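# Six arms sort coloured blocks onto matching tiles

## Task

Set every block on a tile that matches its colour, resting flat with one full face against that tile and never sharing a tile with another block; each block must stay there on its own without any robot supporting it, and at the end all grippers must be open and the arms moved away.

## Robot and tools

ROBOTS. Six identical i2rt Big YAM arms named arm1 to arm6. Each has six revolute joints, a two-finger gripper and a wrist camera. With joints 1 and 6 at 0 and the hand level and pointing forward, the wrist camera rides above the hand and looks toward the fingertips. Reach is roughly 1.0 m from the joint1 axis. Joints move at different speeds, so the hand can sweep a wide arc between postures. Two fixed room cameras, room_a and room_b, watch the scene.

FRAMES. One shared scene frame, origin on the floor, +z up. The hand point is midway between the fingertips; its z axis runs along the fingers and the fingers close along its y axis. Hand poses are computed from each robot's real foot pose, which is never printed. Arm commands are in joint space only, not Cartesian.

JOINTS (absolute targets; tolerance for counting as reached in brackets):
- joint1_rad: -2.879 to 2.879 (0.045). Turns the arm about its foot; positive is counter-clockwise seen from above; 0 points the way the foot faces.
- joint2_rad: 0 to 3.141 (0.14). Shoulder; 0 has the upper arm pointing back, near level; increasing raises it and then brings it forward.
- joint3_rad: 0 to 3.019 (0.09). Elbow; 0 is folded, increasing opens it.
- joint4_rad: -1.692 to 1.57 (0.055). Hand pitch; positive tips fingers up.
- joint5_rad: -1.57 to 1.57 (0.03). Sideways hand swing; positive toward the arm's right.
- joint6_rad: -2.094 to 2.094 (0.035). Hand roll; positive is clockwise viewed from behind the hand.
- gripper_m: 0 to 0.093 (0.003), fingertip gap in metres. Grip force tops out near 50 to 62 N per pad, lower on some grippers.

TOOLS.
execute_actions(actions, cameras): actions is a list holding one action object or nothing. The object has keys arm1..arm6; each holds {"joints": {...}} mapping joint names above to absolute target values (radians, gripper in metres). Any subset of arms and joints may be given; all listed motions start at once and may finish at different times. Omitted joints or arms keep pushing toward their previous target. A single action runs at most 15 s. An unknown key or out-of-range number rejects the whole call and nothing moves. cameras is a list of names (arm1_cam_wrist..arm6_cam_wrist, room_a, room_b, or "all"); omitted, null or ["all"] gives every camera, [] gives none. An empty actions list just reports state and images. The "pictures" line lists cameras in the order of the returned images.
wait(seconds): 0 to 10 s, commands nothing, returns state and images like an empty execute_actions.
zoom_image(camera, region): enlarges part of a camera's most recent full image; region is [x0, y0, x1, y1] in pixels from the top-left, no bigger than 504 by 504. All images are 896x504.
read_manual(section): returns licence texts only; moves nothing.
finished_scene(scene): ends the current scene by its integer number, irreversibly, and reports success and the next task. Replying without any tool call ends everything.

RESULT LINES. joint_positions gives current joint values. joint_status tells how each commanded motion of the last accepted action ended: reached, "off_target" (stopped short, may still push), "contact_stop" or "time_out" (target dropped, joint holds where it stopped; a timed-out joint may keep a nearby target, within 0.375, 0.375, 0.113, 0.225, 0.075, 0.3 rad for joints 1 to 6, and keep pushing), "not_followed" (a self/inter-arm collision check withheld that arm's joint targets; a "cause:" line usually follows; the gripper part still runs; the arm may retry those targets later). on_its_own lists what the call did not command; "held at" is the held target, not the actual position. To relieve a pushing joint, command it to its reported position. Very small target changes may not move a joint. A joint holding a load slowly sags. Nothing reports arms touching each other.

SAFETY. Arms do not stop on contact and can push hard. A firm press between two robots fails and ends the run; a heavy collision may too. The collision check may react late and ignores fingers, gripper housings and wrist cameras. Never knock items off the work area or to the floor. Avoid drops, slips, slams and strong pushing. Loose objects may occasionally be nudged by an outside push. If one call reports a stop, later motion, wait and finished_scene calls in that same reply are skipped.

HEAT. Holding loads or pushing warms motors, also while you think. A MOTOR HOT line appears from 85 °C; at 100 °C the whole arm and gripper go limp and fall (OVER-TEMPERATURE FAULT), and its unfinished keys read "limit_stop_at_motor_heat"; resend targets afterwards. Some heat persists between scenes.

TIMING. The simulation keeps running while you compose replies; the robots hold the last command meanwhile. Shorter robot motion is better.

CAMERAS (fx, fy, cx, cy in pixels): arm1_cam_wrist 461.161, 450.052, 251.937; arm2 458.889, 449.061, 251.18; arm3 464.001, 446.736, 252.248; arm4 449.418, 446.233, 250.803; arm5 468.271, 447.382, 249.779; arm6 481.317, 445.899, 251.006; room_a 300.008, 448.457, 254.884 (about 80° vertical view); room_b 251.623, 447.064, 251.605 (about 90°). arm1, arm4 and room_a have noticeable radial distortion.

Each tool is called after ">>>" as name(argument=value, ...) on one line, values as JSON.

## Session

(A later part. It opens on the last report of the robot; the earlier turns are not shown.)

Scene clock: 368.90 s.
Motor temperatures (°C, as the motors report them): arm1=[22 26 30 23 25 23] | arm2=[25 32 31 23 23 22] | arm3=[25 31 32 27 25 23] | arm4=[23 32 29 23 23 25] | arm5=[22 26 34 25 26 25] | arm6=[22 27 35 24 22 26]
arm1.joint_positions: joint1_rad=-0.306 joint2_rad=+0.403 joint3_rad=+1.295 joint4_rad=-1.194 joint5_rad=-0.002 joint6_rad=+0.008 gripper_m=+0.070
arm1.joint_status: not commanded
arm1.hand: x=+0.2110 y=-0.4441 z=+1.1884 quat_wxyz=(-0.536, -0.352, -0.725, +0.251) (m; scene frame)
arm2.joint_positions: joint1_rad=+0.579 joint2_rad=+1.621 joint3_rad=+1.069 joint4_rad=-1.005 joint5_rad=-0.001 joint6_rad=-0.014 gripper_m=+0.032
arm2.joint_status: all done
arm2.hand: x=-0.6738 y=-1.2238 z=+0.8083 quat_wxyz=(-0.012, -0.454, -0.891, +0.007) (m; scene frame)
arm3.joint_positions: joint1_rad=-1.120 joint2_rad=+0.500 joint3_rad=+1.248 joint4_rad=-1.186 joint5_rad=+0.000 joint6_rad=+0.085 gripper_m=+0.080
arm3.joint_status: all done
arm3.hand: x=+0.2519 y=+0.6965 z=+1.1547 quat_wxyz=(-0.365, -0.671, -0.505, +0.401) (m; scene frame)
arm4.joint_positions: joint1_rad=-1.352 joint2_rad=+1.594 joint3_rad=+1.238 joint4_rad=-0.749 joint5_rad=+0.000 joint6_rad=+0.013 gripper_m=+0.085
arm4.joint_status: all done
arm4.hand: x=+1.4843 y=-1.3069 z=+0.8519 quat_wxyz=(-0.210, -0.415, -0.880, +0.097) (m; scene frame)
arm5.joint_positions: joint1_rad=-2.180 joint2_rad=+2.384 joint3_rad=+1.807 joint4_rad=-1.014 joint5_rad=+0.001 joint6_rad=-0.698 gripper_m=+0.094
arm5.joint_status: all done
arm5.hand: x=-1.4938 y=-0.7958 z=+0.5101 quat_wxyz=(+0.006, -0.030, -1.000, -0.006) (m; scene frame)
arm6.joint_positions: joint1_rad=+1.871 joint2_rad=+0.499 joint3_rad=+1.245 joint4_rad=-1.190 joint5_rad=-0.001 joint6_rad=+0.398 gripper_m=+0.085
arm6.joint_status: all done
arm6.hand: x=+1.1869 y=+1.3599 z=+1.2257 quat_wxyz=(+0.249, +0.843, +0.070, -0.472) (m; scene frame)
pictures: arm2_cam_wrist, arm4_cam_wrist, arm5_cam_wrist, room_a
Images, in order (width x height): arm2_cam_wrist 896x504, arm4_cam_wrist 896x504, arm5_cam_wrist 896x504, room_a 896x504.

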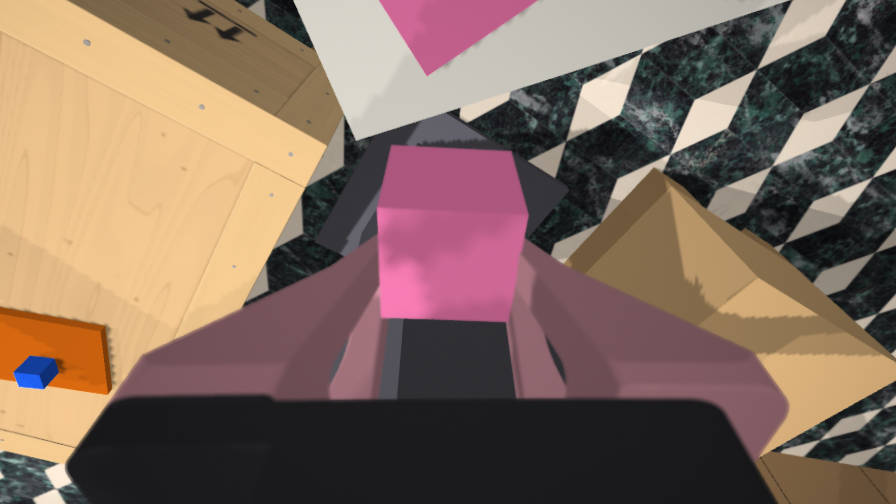

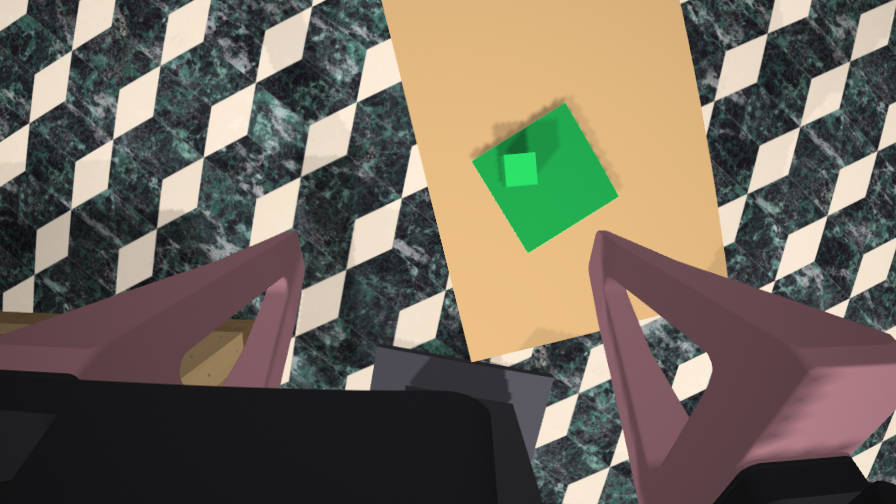

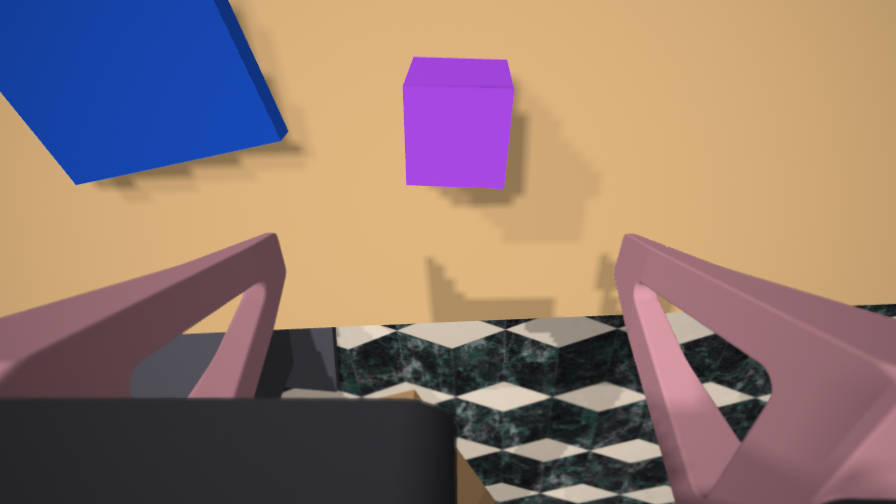

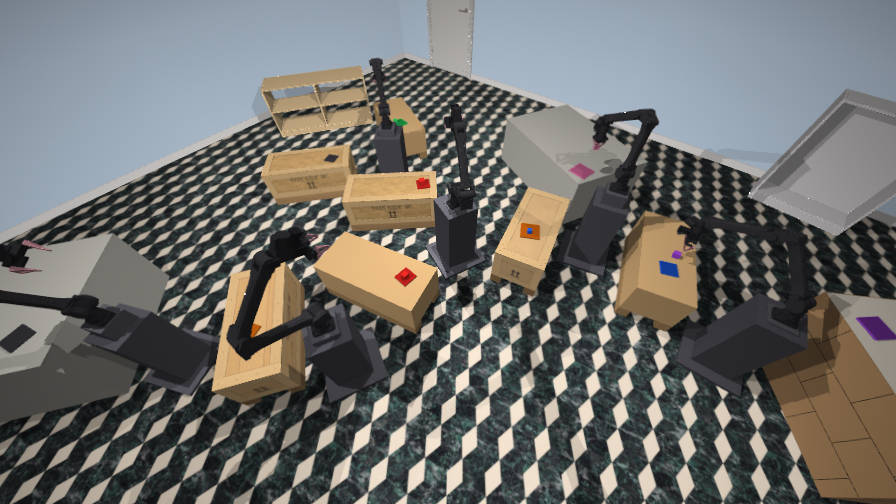

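>>> execute_actions(actions=[{"arm2":{"joints":{"joint2_rad":2.282,"joint3_rad":1.215,"joint4_rad":-0.472}},"arm4":{"joints":{"joint2_rad":0.9}},"arm5":{"joints":{"joint2_rad":2.52,"joint3_rad":1.85,"joint4_rad":-0.855}}}], cameras=["arm2_cam_wrist","arm5_cam_wrist"])

Scene clock: 383.63 s.
Motor temperatures (°C, as the motors report them): arm1=[22 25 30 23 25 23] | arm2=[25 31 31 23 23 22] | arm3=[25 31 31 27 25 23] | arm4=[23 32 30 23 23 25] | arm5=[22 28 34 25 26 25] | arm6=[22 26 34 24 22 26]
arm1.joint_positions: joint1_rad=-0.306 joint2_rad=+0.403 joint3_rad=+1.295 joint4_rad=-1.194 joint5_rad=-0.002 joint6_rad=+0.008 gripper_m=+0.070
arm1.joint_status: not commanded
arm1.hand: x=+0.2110 y=-0.4441 z=+1.1884 quat_wxyz=(-0.536, -0.352, -0.725, +0.251) (m; scene frame)
arm2.joint_positions: joint1_rad=+0.579 joint2_rad=+2.281 joint3_rad=+1.207 joint4_rad=-0.486 joint5_rad=-0.001 joint6_rad=-0.012 gripper_m=+0.032
arm2.joint_status: all done
arm2.hand: x=-0.6333 y=-1.2828 z=+0.5419 quat_wxyz=(-0.011, -0.455, -0.890, +0.006) (m; scene frame)
arm3.joint_positions: joint1_rad=-1.120 joint2_rad=+0.500 joint3_rad=+1.248 joint4_rad=-1.186 joint5_rad=+0.000 joint6_rad=+0.085 gripper_m=+0.080
arm3.joint_status: not commanded
arm3.hand: x=+0.2519 y=+0.6965 z=+1.1547 quat_wxyz=(-0.365, -0.671, -0.505, +0.401) (m; scene frame)
arm4.joint_positions: joint1_rad=-1.352 joint2_rad=+0.902 joint3_rad=+1.238 joint4_rad=-0.749 joint5_rad=+0.000 joint6_rad=+0.013 gripper_m=+0.085
arm4.joint_status: all done
arm4.hand: x=+1.3935 y=-1.1986 z=+1.1940 quat_wxyz=(-0.498, -0.357, -0.757, +0.228) (m; scene frame)
arm5.joint_positions: joint1_rad=-2.180 joint2_rad=+2.524 joint3_rad=+1.822 joint4_rad=-0.863 joint5_rad=+0.001 joint6_rad=-0.698 gripper_m=+0.094
arm5.joint_status: all done
arm5.hand: x=-1.4905 y=-0.7985 z=+0.4243 quat_wxyz=(-0.004, -0.030, -1.000, +0.002) (m; scene frame)
arm6.joint_positions: joint1_rad=+1.871 joint2_rad=+0.499 joint3_rad=+1.245 joint4_rad=-1.190 joint5_rad=-0.001 joint6_rad=+0.398 gripper_m=+0.085
arm6.joint_status: not commanded
arm6.hand: x=+1.1869 y=+1.3599 z=+1.2257 quat_wxyz=(+0.249, +0.843, +0.070, -0.472) (m; scene frame)
pictures: arm2_cam_wrist, arm5_cam_wrist
Images, in order (width x height): arm2_cam_wrist 896x504, arm5_cam_wrist 896x504.

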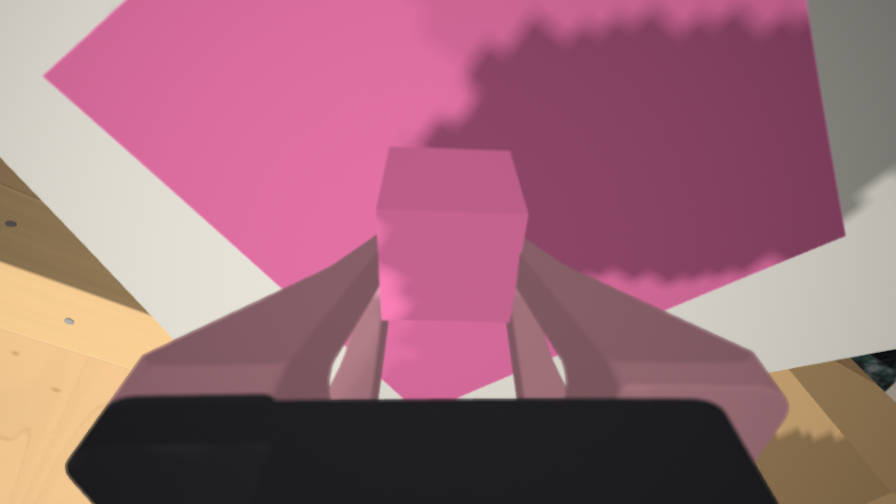

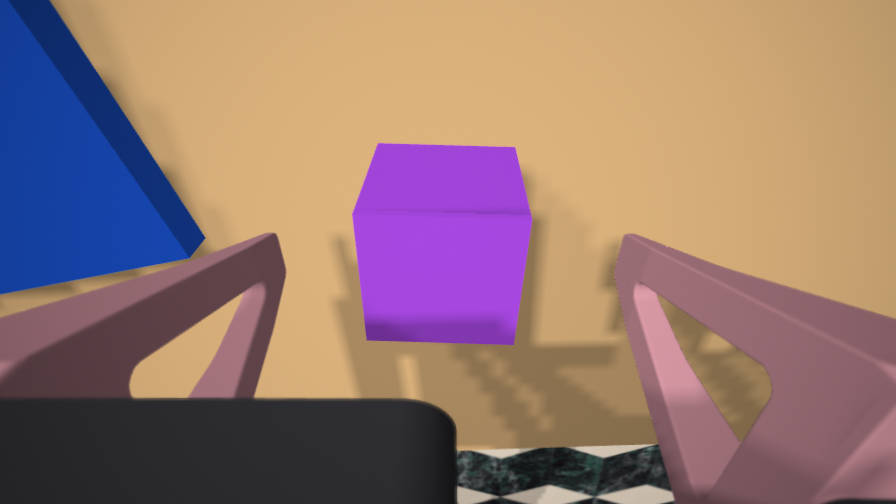

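>>> execute_actions(actions=[{"arm2":{"joints":{"joint2_rad":2.31}},"arm5":{"joints":{"joint2_rad":2.56}}}], cameras=[])

>>> execute_actions(actions=[{"arm2":{"joints":{"gripper_m":0.085}},"arm5":{"joints":{"gripper_m":0.02}}}], cameras=["arm2_cam_wrist","arm5_cam_wrist"])

Scene clock: 390.30 s.
Motor temperatures (°C, as the motors report them): arm1=[22 25 30 23 25 23] | arm2=[25 31 30 23 23 22] | arm3=[25 31 31 27 25 23] | arm4=[23 32 30 23 23 25] | arm5=[22 28 33 25 26 25] | arm6=[22 26 34 24 22 26]
arm1.joint_positions: joint1_rad=-0.306 joint2_rad=+0.403 joint3_rad=+1.295 joint4_rad=-1.194 joint5_rad=-0.002 joint6_rad=+0.008 gripper_m=+0.070
arm1.joint_status: not commanded
arm1.hand: x=+0.2110 y=-0.4441 z=+1.1884 quat_wxyz=(-0.536, -0.352, -0.725, +0.251) (m; scene frame)
arm2.joint_positions: joint1_rad=+0.579 joint2_rad=+2.284 joint3_rad=+1.207 joint4_rad=-0.485 joint5_rad=-0.001 joint6_rad=-0.012 gripper_m=+0.032
arm2.joint_status: all done
arm2.hand: x=-0.6338 y=-1.2822 z=+0.5406 quat_wxyz=(-0.010, -0.455, -0.890, +0.006) (m; scene frame)
arm3.joint_positions: joint1_rad=-1.120 joint2_rad=+0.500 joint3_rad=+1.248 joint4_rad=-1.186 joint5_rad=+0.000 joint6_rad=+0.085 gripper_m=+0.080
arm3.joint_status: not commanded
arm3.hand: x=+0.2519 y=+0.6965 z=+1.1547 quat_wxyz=(-0.365, -0.671, -0.505, +0.401) (m; scene frame)
arm4.joint_positions: joint1_rad=-1.352 joint2_rad=+0.902 joint3_rad=+1.238 joint4_rad=-0.749 joint5_rad=+0.000 joint6_rad=+0.013 gripper_m=+0.085
arm4.joint_status: not commanded
arm4.hand: x=+1.3935 y=-1.1986 z=+1.1940 quat_wxyz=(-0.498, -0.357, -0.757, +0.228) (m; scene frame)
arm5.joint_positions: joint1_rad=-2.180 joint2_rad=+2.530 joint3_rad=+1.822 joint4_rad=-0.863 joint5_rad=+0.001 joint6_rad=-0.698 gripper_m=+0.094
arm5.joint_status: all done
arm5.hand: x=-1.4917 y=-0.7972 z=+0.4209 quat_wxyz=(-0.002, -0.030, -1.000, +0.000) (m; scene frame)
arm6.joint_positions: joint1_rad=+1.871 joint2_rad=+0.499 joint3_rad=+1.245 joint4_rad=-1.190 joint5_rad=-0.001 joint6_rad=+0.398 gripper_m=+0.085
arm6.joint_status: not commanded
arm6.hand: x=+1.1869 y=+1.3599 z=+1.2257 quat_wxyz=(+0.249, +0.843, +0.070, -0.472) (m; scene frame)
pictures: none
No camera images: the call's "cameras" was empty. Leave "cameras" out to get every camera's image.

Scene clock: 390.97 s.
Motor temperatures (°C, as the motors report them): arm1=[22 25 30 23 25 23] | arm2=[25 31 30 23 23 22] | arm3=[25 31 31 27 25 23] | arm4=[23 32 30 23 23 25] | arm5=[22 28 33 25 26 25] | arm6=[22 26 34 24 22 26]
arm1.joint_positions: joint1_rad=-0.306 joint2_rad=+0.403 joint3_rad=+1.295 joint4_rad=-1.194 joint5_rad=-0.002 joint6_rad=+0.008 gripper_m=+0.070
arm1.joint_status: not commanded
arm1.hand: x=+0.2110 y=-0.4441 z=+1.1884 quat_wxyz=(-0.536, -0.352, -0.725, +0.251) (m; scene frame)
arm2.joint_positions: joint1_rad=+0.579 joint2_rad=+2.288 joint3_rad=+1.207 joint4_rad=-0.485 joint5_rad=-0.001 joint6_rad=-0.012 gripper_m=+0.085
arm2.joint_status: all done
arm2.hand: x=-0.6347 y=-1.2810 z=+0.5384 quat_wxyz=(-0.008, -0.455, -0.890, +0.005) (m; scene frame)
arm3.joint_positions: joint1_rad=-1.120 joint2_rad=+0.500 joint3_rad=+1.248 joint4_rad=-1.186 joint5_rad=+0.000 joint6_rad=+0.085 gripper_m=+0.080
arm3.joint_status: not commanded
arm3.hand: x=+0.2519 y=+0.6965 z=+1.1547 quat_wxyz=(-0.365, -0.671, -0.505, +0.401) (m; scene frame)
arm4.joint_positions: joint1_rad=-1.352 joint2_rad=+0.902 joint3_rad=+1.238 joint4_rad=-0.749 joint5_rad=+0.000 joint6_rad=+0.013 gripper_m=+0.085
arm4.joint_status: not commanded
arm4.hand: x=+1.3935 y=-1.1986 z=+1.1940 quat_wxyz=(-0.498, -0.357, -0.757, +0.228) (m; scene frame)
arm5.joint_positions: joint1_rad=-2.180 joint2_rad=+2.530 joint3_rad=+1.822 joint4_rad=-0.863 joint5_rad=+0.001 joint6_rad=-0.699 gripper_m=+0.041
arm5.joint_status: gripper_m off_target (ended at +0.041, target +0.020)
arm5.hand: x=-1.4917 y=-0.7972 z=+0.4209 quat_wxyz=(-0.002, -0.030, -1.000, +0.000) (m; scene frame)
arm6.joint_positions: joint1_rad=+1.871 joint2_rad=+0.499 joint3_rad=+1.245 joint4_rad=-1.190 joint5_rad=-0.001 joint6_rad=+0.398 gripper_m=+0.085
arm6.joint_status: not commanded
arm6.hand: x=+1.1869 y=+1.3599 z=+1.2257 quat_wxyz=(+0.249, +0.843, +0.070, -0.472) (m; scene frame)
pictures: arm2_cam_wrist, arm5_cam_wrist
Images, in order (width x height): arm2_cam_wrist 896x504, arm5_cam_wrist 896x504.

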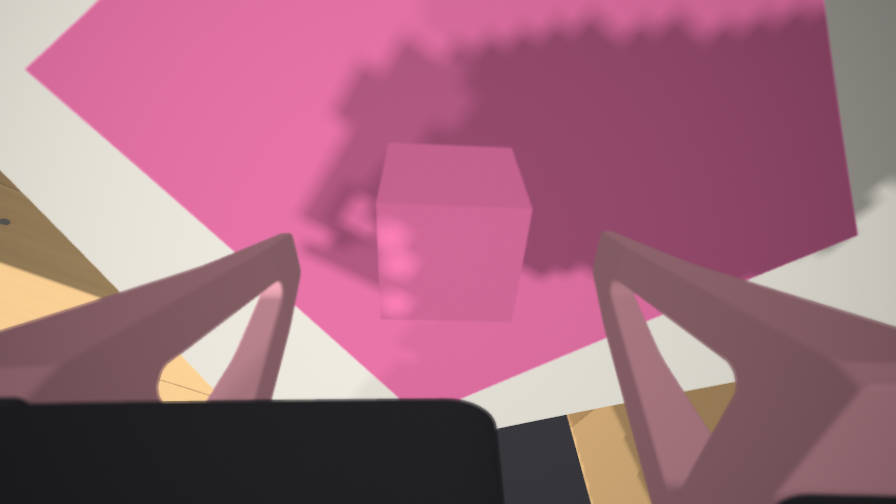

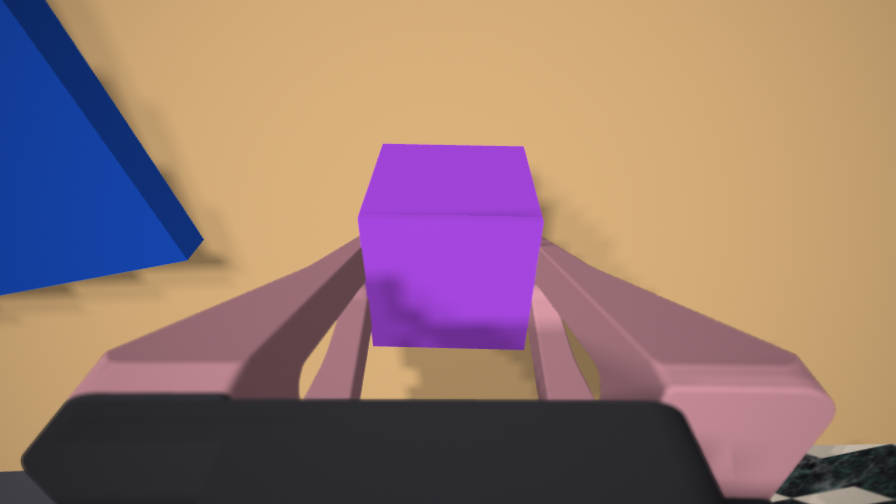

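>>> execute_actions(actions=[{"arm2":{"joints":{"joint2_rad":2.107,"joint3_rad":1.255,"joint4_rad":-0.707}},"arm5":{"joints":{"joint2_rad":2.3,"joint3_rad":1.75,"joint4_rad":-1.02}}}], cameras=[])

>>> execute_actions(actions=[{"arm2":{"joints":{"joint1_rad":2.182,"joint2_rad":2.3,"joint3_rad":1.545,"joint4_rad":-0.782,"joint6_rad":0.29}},"arm5":{"joints":{"joint1_rad":0.3,"joint2_rad":1.666,"joint3_rad":1.47,"joint4_rad":-1.369,"joint6_rad":-0.2}}}], cameras=["arm2_cam_wrist","room_a"])

Scene clock: 403.67 s.
Motor temperatures (°C, as the motors report them): arm1=[22 25 30 23 25 23] | arm2=[25 31 29 23 23 22] | arm3=[25 31 31 27 25 23] | arm4=[23 31 31 23 23 25] | arm5=[22 28 33 25 26 25] | arm6=[22 26 34 24 22 26]
arm1.joint_positions: joint1_rad=-0.306 joint2_rad=+0.403 joint3_rad=+1.295 joint4_rad=-1.194 joint5_rad=-0.002 joint6_rad=+0.008 gripper_m=+0.070
arm1.joint_status: not commanded
arm1.hand: x=+0.2110 y=-0.4441 z=+1.1884 quat_wxyz=(-0.536, -0.352, -0.725, +0.251) (m; scene frame)
arm2.joint_positions: joint1_rad=+0.579 joint2_rad=+2.087 joint3_rad=+1.240 joint4_rad=-0.693 joint5_rad=-0.001 joint6_rad=-0.012 gripper_m=+0.085
arm2.joint_status: all done
arm2.hand: x=-0.6205 y=-1.3006 z=+0.6450 quat_wxyz=(-0.020, -0.455, -0.890, +0.011) (m; scene frame)
arm3.joint_positions: joint1_rad=-1.120 joint2_rad=+0.500 joint3_rad=+1.248 joint4_rad=-1.186 joint5_rad=+0.000 joint6_rad=+0.085 gripper_m=+0.080
arm3.joint_status: not commanded
arm3.hand: x=+0.2519 y=+0.6965 z=+1.1547 quat_wxyz=(-0.365, -0.671, -0.505, +0.401) (m; scene frame)
arm4.joint_positions: joint1_rad=-1.352 joint2_rad=+0.902 joint3_rad=+1.238 joint4_rad=-0.749 joint5_rad=+0.000 joint6_rad=+0.013 gripper_m=+0.085
arm4.joint_status: not commanded
arm4.hand: x=+1.3935 y=-1.1986 z=+1.1940 quat_wxyz=(-0.498, -0.357, -0.757, +0.228) (m; scene frame)
arm5.joint_positions: joint1_rad=-2.180 joint2_rad=+2.282 joint3_rad=+1.738 joint4_rad=-1.013 joint5_rad=+0.001 joint6_rad=-0.699 gripper_m=+0.041
arm5.joint_status: all done
arm5.hand: x=-1.5002 y=-0.7899 z=+0.5516 quat_wxyz=(-0.006, -0.030, -1.000, +0.004) (m; scene frame)
arm6.joint_positions: joint1_rad=+1.871 joint2_rad=+0.499 joint3_rad=+1.245 joint4_rad=-1.190 joint5_rad=-0.001 joint6_rad=+0.398 gripper_m=+0.085
arm6.joint_status: not commanded
arm6.hand: x=+1.1869 y=+1.3599 z=+1.2257 quat_wxyz=(+0.249, +0.843, +0.070, -0.472) (m; scene frame)
pictures: none
No camera images: the call's "cameras" was empty. Leave "cameras" out to get every camera's image.

Scene clock: 406.03 s.
Motor temperatures (°C, as the motors report them): arm1=[22 25 30 23 25 23] | arm2=[25 31 30 23 23 22] | arm3=[25 31 31 27 25 23] | arm4=[23 31 31 23 23 25] | arm5=[22 28 33 25 26 25] | arm6=[22 26 34 24 22 26]
arm1.joint_positions: joint1_rad=-0.306 joint2_rad=+0.403 joint3_rad=+1.295 joint4_rad=-1.194 joint5_rad=-0.002 joint6_rad=+0.008 gripper_m=+0.070
arm1.joint_status: not commanded
arm1.hand: x=+0.2110 y=-0.4441 z=+1.1884 quat_wxyz=(-0.536, -0.352, -0.725, +0.251) (m; scene frame)
arm2.joint_positions: joint1_rad=+2.190 joint2_rad=+2.303 joint3_rad=+1.549 joint4_rad=-0.767 joint5_rad=-0.002 joint6_rad=+0.277 gripper_m=+0.085
arm2.joint_status: all done
arm2.hand: x=-0.4352 y=-0.4941 z=+0.6004 quat_wxyz=(-0.023, +0.188, -0.982, -0.005) (m; scene frame)
arm3.joint_positions: joint1_rad=-1.120 joint2_rad=+0.500 joint3_rad=+1.248 joint4_rad=-1.186 joint5_rad=+0.000 joint6_rad=+0.085 gripper_m=+0.080
arm3.joint_status: not commanded
arm3.hand: x=+0.2519 y=+0.6965 z=+1.1547 quat_wxyz=(-0.365, -0.671, -0.505, +0.401) (m; scene frame)
arm4.joint_positions: joint1_rad=-1.352 joint2_rad=+0.902 joint3_rad=+1.238 joint4_rad=-0.749 joint5_rad=+0.000 joint6_rad=+0.013 gripper_m=+0.085
arm4.joint_status: not commanded
arm4.hand: x=+1.3935 y=-1.1986 z=+1.1940 quat_wxyz=(-0.498, -0.357, -0.757, +0.228) (m; scene frame)
arm5.joint_positions: joint1_rad=+0.307 joint2_rad=+1.666 joint3_rad=+1.474 joint4_rad=-1.361 joint5_rad=-0.002 joint6_rad=-0.212 gripper_m=+0.041
arm5.joint_status: all done
arm5.hand: x=-2.0517 y=+0.1565 z=+0.8035 quat_wxyz=(-0.007, +0.825, -0.565, -0.005) (m; scene frame)
arm6.joint_positions: joint1_rad=+1.871 joint2_rad=+0.499 joint3_rad=+1.245 joint4_rad=-1.190 joint5_rad=-0.001 joint6_rad=+0.398 gripper_m=+0.085
arm6.joint_status: not commanded
arm6.hand: x=+1.1869 y=+1.3599 z=+1.2257 quat_wxyz=(+0.249, +0.843, +0.070, -0.472) (m; scene frame)
pictures: arm2_cam_wrist, room_a
Images, in order (width x height): arm2_cam_wrist 896x504, room_a 896x504.

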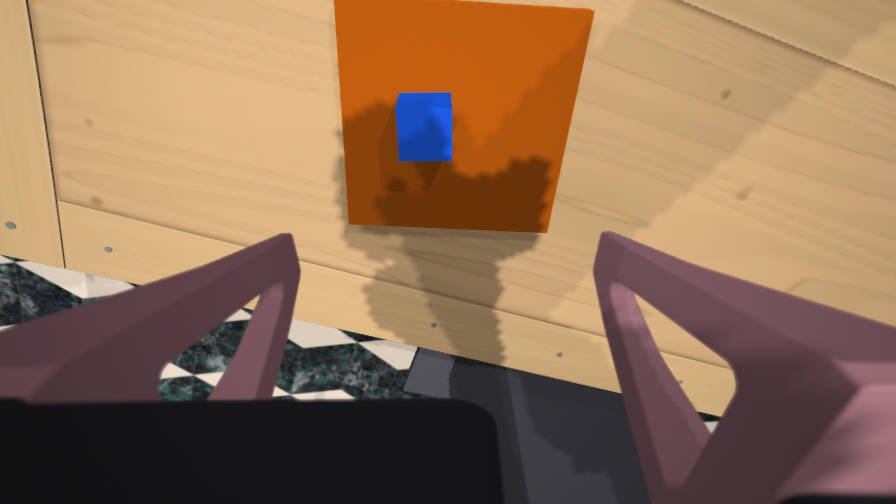

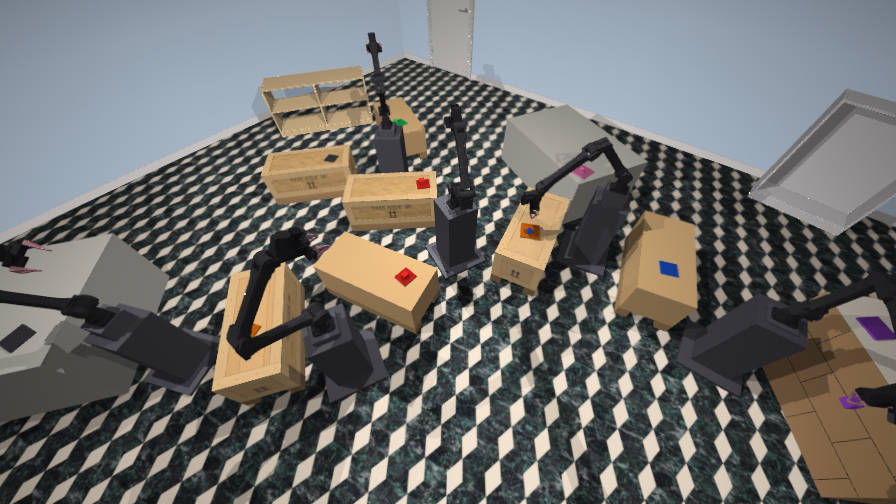

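>>> execute_actions(actions=[{"arm2":{"joints":{"joint1_rad":2.228,"joint2_rad":2.618,"joint3_rad":1.645,"joint4_rad":-0.567,"gripper_m":0.092}},"arm5":{"joints":{"joint1_rad":2.07}}}], cameras=["arm2_cam_wrist","arm5_cam_wrist"])

Scene clock: 417.83 s.
Motor temperatures (°C, as the motors report them): arm1=[22 25 30 23 25 23] | arm2=[25 32 30 23 23 22] | arm3=[25 30 31 27 25 23] | arm4=[23 31 31 23 23 25] | arm5=[22 27 32 25 26 25] | arm6=[22 26 34 24 22 26]
arm1.joint_positions: joint1_rad=-0.306 joint2_rad=+0.403 joint3_rad=+1.295 joint4_rad=-1.194 joint5_rad=-0.002 joint6_rad=+0.008 gripper_m=+0.070
arm1.joint_status: not commanded
arm1.hand: x=+0.2110 y=-0.4441 z=+1.1884 quat_wxyz=(-0.536, -0.352, -0.725, +0.251) (m; scene frame)
arm2.joint_positions: joint1_rad=+2.227 joint2_rad=+2.630 joint3_rad=+1.625 joint4_rad=-0.581 joint5_rad=-0.001 joint6_rad=+0.277 gripper_m=+0.092
arm2.joint_status: all done
arm2.hand: x=-0.4710 y=-0.4980 z=+0.4289 quat_wxyz=(+0.005, +0.205, -0.979, +0.010) (m; scene frame)
arm3.joint_positions: joint1_rad=-1.120 joint2_rad=+0.500 joint3_rad=+1.248 joint4_rad=-1.186 joint5_rad=+0.000 joint6_rad=+0.085 gripper_m=+0.080
arm3.joint_status: not commanded
arm3.hand: x=+0.2519 y=+0.6965 z=+1.1547 quat_wxyz=(-0.365, -0.671, -0.505, +0.401) (m; scene frame)
arm4.joint_positions: joint1_rad=-1.352 joint2_rad=+0.902 joint3_rad=+1.238 joint4_rad=-0.749 joint5_rad=+0.000 joint6_rad=+0.013 gripper_m=+0.085
arm4.joint_status: not commanded
arm4.hand: x=+1.3935 y=-1.1986 z=+1.1940 quat_wxyz=(-0.498, -0.357, -0.757, +0.228) (m; scene frame)
arm5.joint_positions: joint1_rad=+2.077 joint2_rad=+1.666 joint3_rad=+1.474 joint4_rad=-1.361 joint5_rad=-0.001 joint6_rad=-0.210 gripper_m=+0.041
arm5.joint_status: all done
arm5.hand: x=-2.4460 y=-0.5180 z=+0.8013 quat_wxyz=(+0.001, +0.960, +0.279, -0.007) (m; scene frame)
arm6.joint_positions: joint1_rad=+1.871 joint2_rad=+0.499 joint3_rad=+1.245 joint4_rad=-1.190 joint5_rad=-0.001 joint6_rad=+0.398 gripper_m=+0.085
arm6.joint_status: not commanded
arm6.hand: x=+1.1869 y=+1.3599 z=+1.2257 quat_wxyz=(+0.249, +0.843, +0.070, -0.472) (m; scene frame)
pictures: arm2_cam_wrist, arm5_cam_wrist
Images, in order (width x height): arm2_cam_wrist 896x504, arm5_cam_wrist 896x504.

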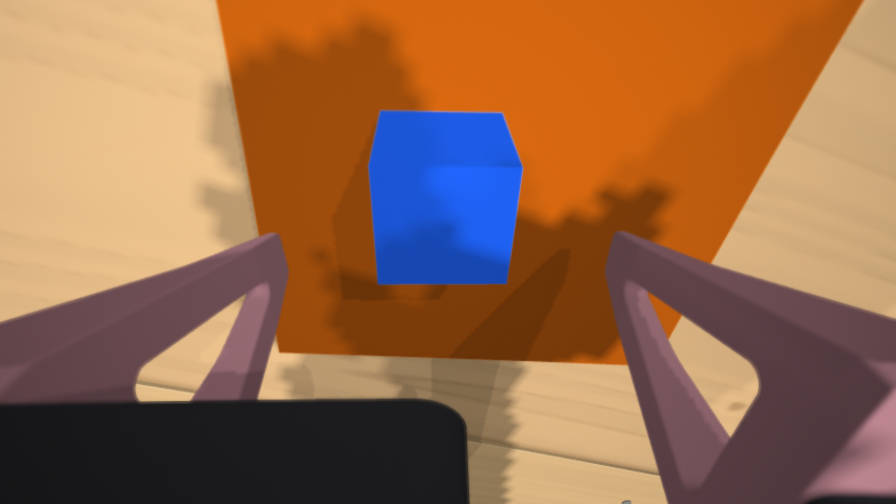

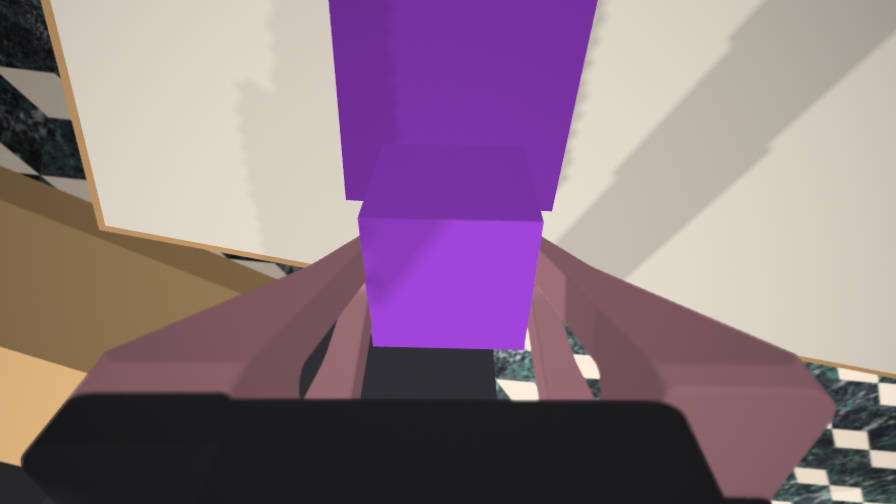

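>>> execute_actions(actions=[{"arm2":{"joints":{"joint4_rad":-0.525}},"arm5":{"joints":{"joint2_rad":1.715,"joint3_rad":1.287,"joint4_rad":-1.142}}}], cameras=["arm5_cam_wrist"])

>>> execute_actions(actions=[{"arm2":{"joints":{"gripper_m":0.012}}}], cameras=["arm2_cam_wrist"])

Scene clock: 426.40 s.
Motor temperatures (°C, as the motors report them): arm1=[22 25 30 23 25 23] | arm2=[25 33 30 23 23 22] | arm3=[25 30 31 27 25 23] | arm4=[23 31 31 23 23 25] | arm5=[22 27 32 25 26 25] | arm6=[22 26 34 24 22 26]
arm1.joint_positions: joint1_rad=-0.306 joint2_rad=+0.403 joint3_rad=+1.295 joint4_rad=-1.194 joint5_rad=-0.002 joint6_rad=+0.008 gripper_m=+0.070
arm1.joint_status: not commanded
arm1.hand: x=+0.2110 y=-0.4441 z=+1.1884 quat_wxyz=(-0.536, -0.352, -0.725, +0.251) (m; scene frame)
arm2.joint_positions: joint1_rad=+2.227 joint2_rad=+2.630 joint3_rad=+1.625 joint4_rad=-0.540 joint5_rad=-0.001 joint6_rad=+0.277 gripper_m=+0.092
arm2.joint_status: all done
arm2.hand: x=-0.4633 y=-0.4916 z=+0.4289 quat_wxyz=(-0.013, +0.205, -0.979, +0.001) (m; scene frame)
arm3.joint_positions: joint1_rad=-1.120 joint2_rad=+0.500 joint3_rad=+1.248 joint4_rad=-1.186 joint5_rad=+0.000 joint6_rad=+0.085 gripper_m=+0.080
arm3.joint_status: not commanded
arm3.hand: x=+0.2519 y=+0.6965 z=+1.1547 quat_wxyz=(-0.365, -0.671, -0.505, +0.401) (m; scene frame)
arm4.joint_positions: joint1_rad=-1.352 joint2_rad=+0.902 joint3_rad=+1.238 joint4_rad=-0.749 joint5_rad=+0.000 joint6_rad=+0.013 gripper_m=+0.085
arm4.joint_status: not commanded
arm4.hand: x=+1.3935 y=-1.1986 z=+1.1940 quat_wxyz=(-0.498, -0.357, -0.757, +0.228) (m; scene frame)
arm5.joint_positions: joint1_rad=+2.077 joint2_rad=+1.717 joint3_rad=+1.283 joint4_rad=-1.151 joint5_rad=-0.001 joint6_rad=-0.210 gripper_m=+0.041
arm5.joint_status: all done
arm5.hand: x=-2.4289 y=-0.5117 z=+0.7076 quat_wxyz=(+0.000, +0.960, +0.279, +0.009) (m; scene frame)
arm6.joint_positions: joint1_rad=+1.871 joint2_rad=+0.499 joint3_rad=+1.245 joint4_rad=-1.190 joint5_rad=-0.001 joint6_rad=+0.398 gripper_m=+0.085
arm6.joint_status: not commanded
arm6.hand: x=+1.1869 y=+1.3599 z=+1.2257 quat_wxyz=(+0.249, +0.843, +0.070, -0.472) (m; scene frame)
pictures: arm5_cam_wrist
Images, in order (width x height): arm5_cam_wrist 896x504.

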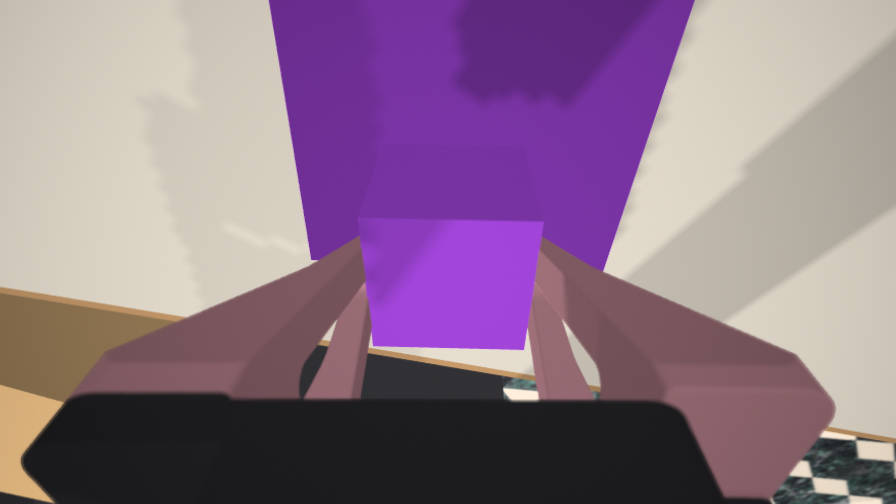

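Scene clock: 427.10 s.
Motor temperatures (°C, as the motors report them): arm1=[22 25 30 23 25 23] | arm2=[25 33 30 23 23 22] | arm3=[25 30 31 27 25 23] | arm4=[23 31 31 23 23 25] | arm5=[22 27 32 25 26 25] | arm6=[22 26 34 24 22 26]
arm1.joint_positions: joint1_rad=-0.306 joint2_rad=+0.403 joint3_rad=+1.295 joint4_rad=-1.194 joint5_rad=-0.002 joint6_rad=+0.008 gripper_m=+0.070
arm1.joint_status: not commanded
arm1.hand: x=+0.2110 y=-0.4441 z=+1.1884 quat_wxyz=(-0.536, -0.352, -0.725, +0.251) (m; scene frame)
arm2.joint_positions: joint1_rad=+2.227 joint2_rad=+2.630 joint3_rad=+1.625 joint4_rad=-0.540 joint5_rad=-0.001 joint6_rad=+0.277 gripper_m=+0.031
arm2.joint_status: gripper_m off_target (ended at +0.031, target +0.012)
arm2.hand: x=-0.4632 y=-0.4917 z=+0.4289 quat_wxyz=(-0.013, +0.205, -0.979, +0.001) (m; scene frame)
arm3.joint_positions: joint1_rad=-1.120 joint2_rad=+0.500 joint3_rad=+1.248 joint4_rad=-1.186 joint5_rad=+0.000 joint6_rad=+0.085 gripper_m=+0.080
arm3.joint_status: not commanded
arm3.hand: x=+0.2519 y=+0.6965 z=+1.1547 quat_wxyz=(-0.365, -0.671, -0.505, +0.401) (m; scene frame)
arm4.joint_positions: joint1_rad=-1.352 joint2_rad=+0.902 joint3_rad=+1.238 joint4_rad=-0.749 joint5_rad=+0.000 joint6_rad=+0.013 gripper_m=+0.085
arm4.joint_status: not commanded
arm4.hand: x=+1.3935 y=-1.1986 z=+1.1940 quat_wxyz=(-0.498, -0.357, -0.757, +0.228) (m; scene frame)
arm5.joint_positions: joint1_rad=+2.077 joint2_rad=+1.717 joint3_rad=+1.283 joint4_rad=-1.151 joint5_rad=-0.001 joint6_rad=-0.210 gripper_m=+0.041
arm5.joint_status: not commanded
arm5.hand: x=-2.4289 y=-0.5117 z=+0.7076 quat_wxyz=(+0.000, +0.960, +0.279, +0.009) (m; scene frame)
arm6.joint_positions: joint1_rad=+1.871 joint2_rad=+0.499 joint3_rad=+1.245 joint4_rad=-1.190 joint5_rad=-0.001 joint6_rad=+0.398 gripper_m=+0.085
arm6.joint_status: not commanded
arm6.hand: x=+1.1869 y=+1.3599 z=+1.2257 quat_wxyz=(+0.249, +0.843, +0.070, -0.472) (m; scene frame)
pictures: arm2_cam_wrist
Images, in order (width x height): arm2_cam_wrist 896x504.

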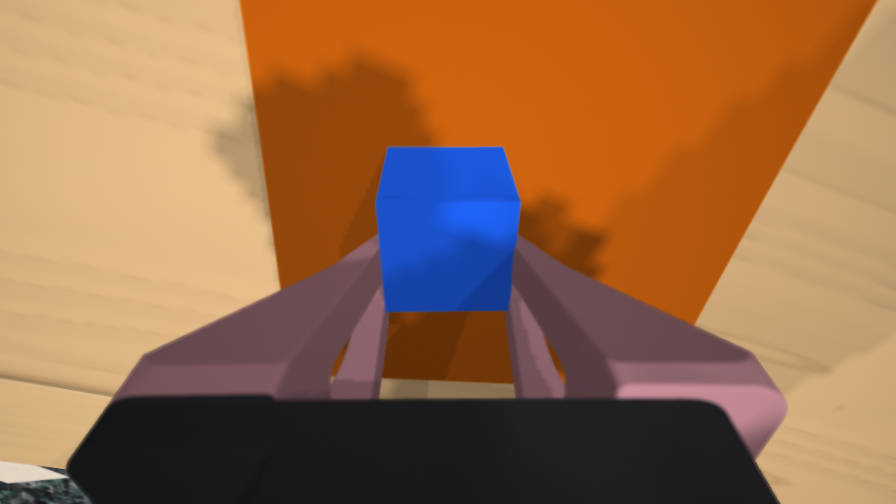

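>>> execute_actions(actions=[{"arm2":{"joints":{"joint2_rad":2.09,"joint3_rad":1.39,"joint4_rad":-0.86}},"arm5":{"joints":{"joint2_rad":1.782,"joint3_rad":1.247,"joint4_rad":-1.058}}}], cameras=["arm5_cam_wrist"])

Scene clock: 445.37 s.
Motor temperatures (°C, as the motors report them): arm1=[22 25 30 23 25 23] | arm2=[25 34 30 23 23 22] | arm3=[25 30 31 27 25 23] | arm4=[23 30 31 23 23 25] | arm5=[22 27 32 25 26 25] | arm6=[22 26 34 24 22 26]
arm1.joint_positions: joint1_rad=-0.306 joint2_rad=+0.403 joint3_rad=+1.295 joint4_rad=-1.194 joint5_rad=-0.002 joint6_rad=+0.008 gripper_m=+0.070
arm1.joint_status: not commanded
arm1.hand: x=+0.2110 y=-0.4441 z=+1.1884 quat_wxyz=(-0.536, -0.352, -0.725, +0.251) (m; scene frame)
arm2.joint_positions: joint1_rad=+2.227 joint2_rad=+2.076 joint3_rad=+1.381 joint4_rad=-0.847 joint5_rad=-0.001 joint6_rad=+0.277 gripper_m=+0.031
arm2.joint_status: all done
arm2.hand: x=-0.4887 y=-0.5082 z=+0.6797 quat_wxyz=(-0.014, +0.205, -0.979, +0.000) (m; scene frame)
arm3.joint_positions: joint1_rad=-1.120 joint2_rad=+0.500 joint3_rad=+1.248 joint4_rad=-1.186 joint5_rad=+0.000 joint6_rad=+0.085 gripper_m=+0.080
arm3.joint_status: not commanded
arm3.hand: x=+0.2519 y=+0.6965 z=+1.1547 quat_wxyz=(-0.365, -0.671, -0.505, +0.401) (m; scene frame)
arm4.joint_positions: joint1_rad=-1.352 joint2_rad=+0.902 joint3_rad=+1.238 joint4_rad=-0.749 joint5_rad=+0.000 joint6_rad=+0.013 gripper_m=+0.085
arm4.joint_status: not commanded
arm4.hand: x=+1.3935 y=-1.1986 z=+1.1940 quat_wxyz=(-0.498, -0.357, -0.757, +0.228) (m; scene frame)
arm5.joint_positions: joint1_rad=+2.076 joint2_rad=+1.768 joint3_rad=+1.252 joint4_rad=-1.064 joint5_rad=-0.001 joint6_rad=-0.210 gripper_m=+0.041
arm5.joint_status: all done
arm5.hand: x=-2.4342 y=-0.5135 z=+0.6733 quat_wxyz=(+0.000, +0.960, +0.279, +0.006) (m; scene frame)
arm6.joint_positions: joint1_rad=+1.871 joint2_rad=+0.499 joint3_rad=+1.245 joint4_rad=-1.190 joint5_rad=-0.001 joint6_rad=+0.398 gripper_m=+0.085
arm6.joint_status: not commanded
arm6.hand: x=+1.1869 y=+1.3599 z=+1.2257 quat_wxyz=(+0.249, +0.843, +0.070, -0.472) (m; scene frame)
pictures: arm5_cam_wrist
Images, in order (width x height): arm5_cam_wrist 896x504.

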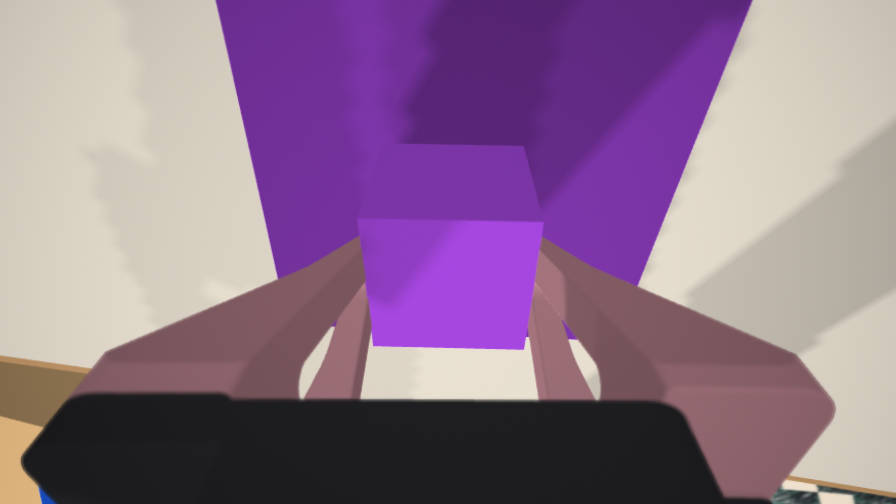

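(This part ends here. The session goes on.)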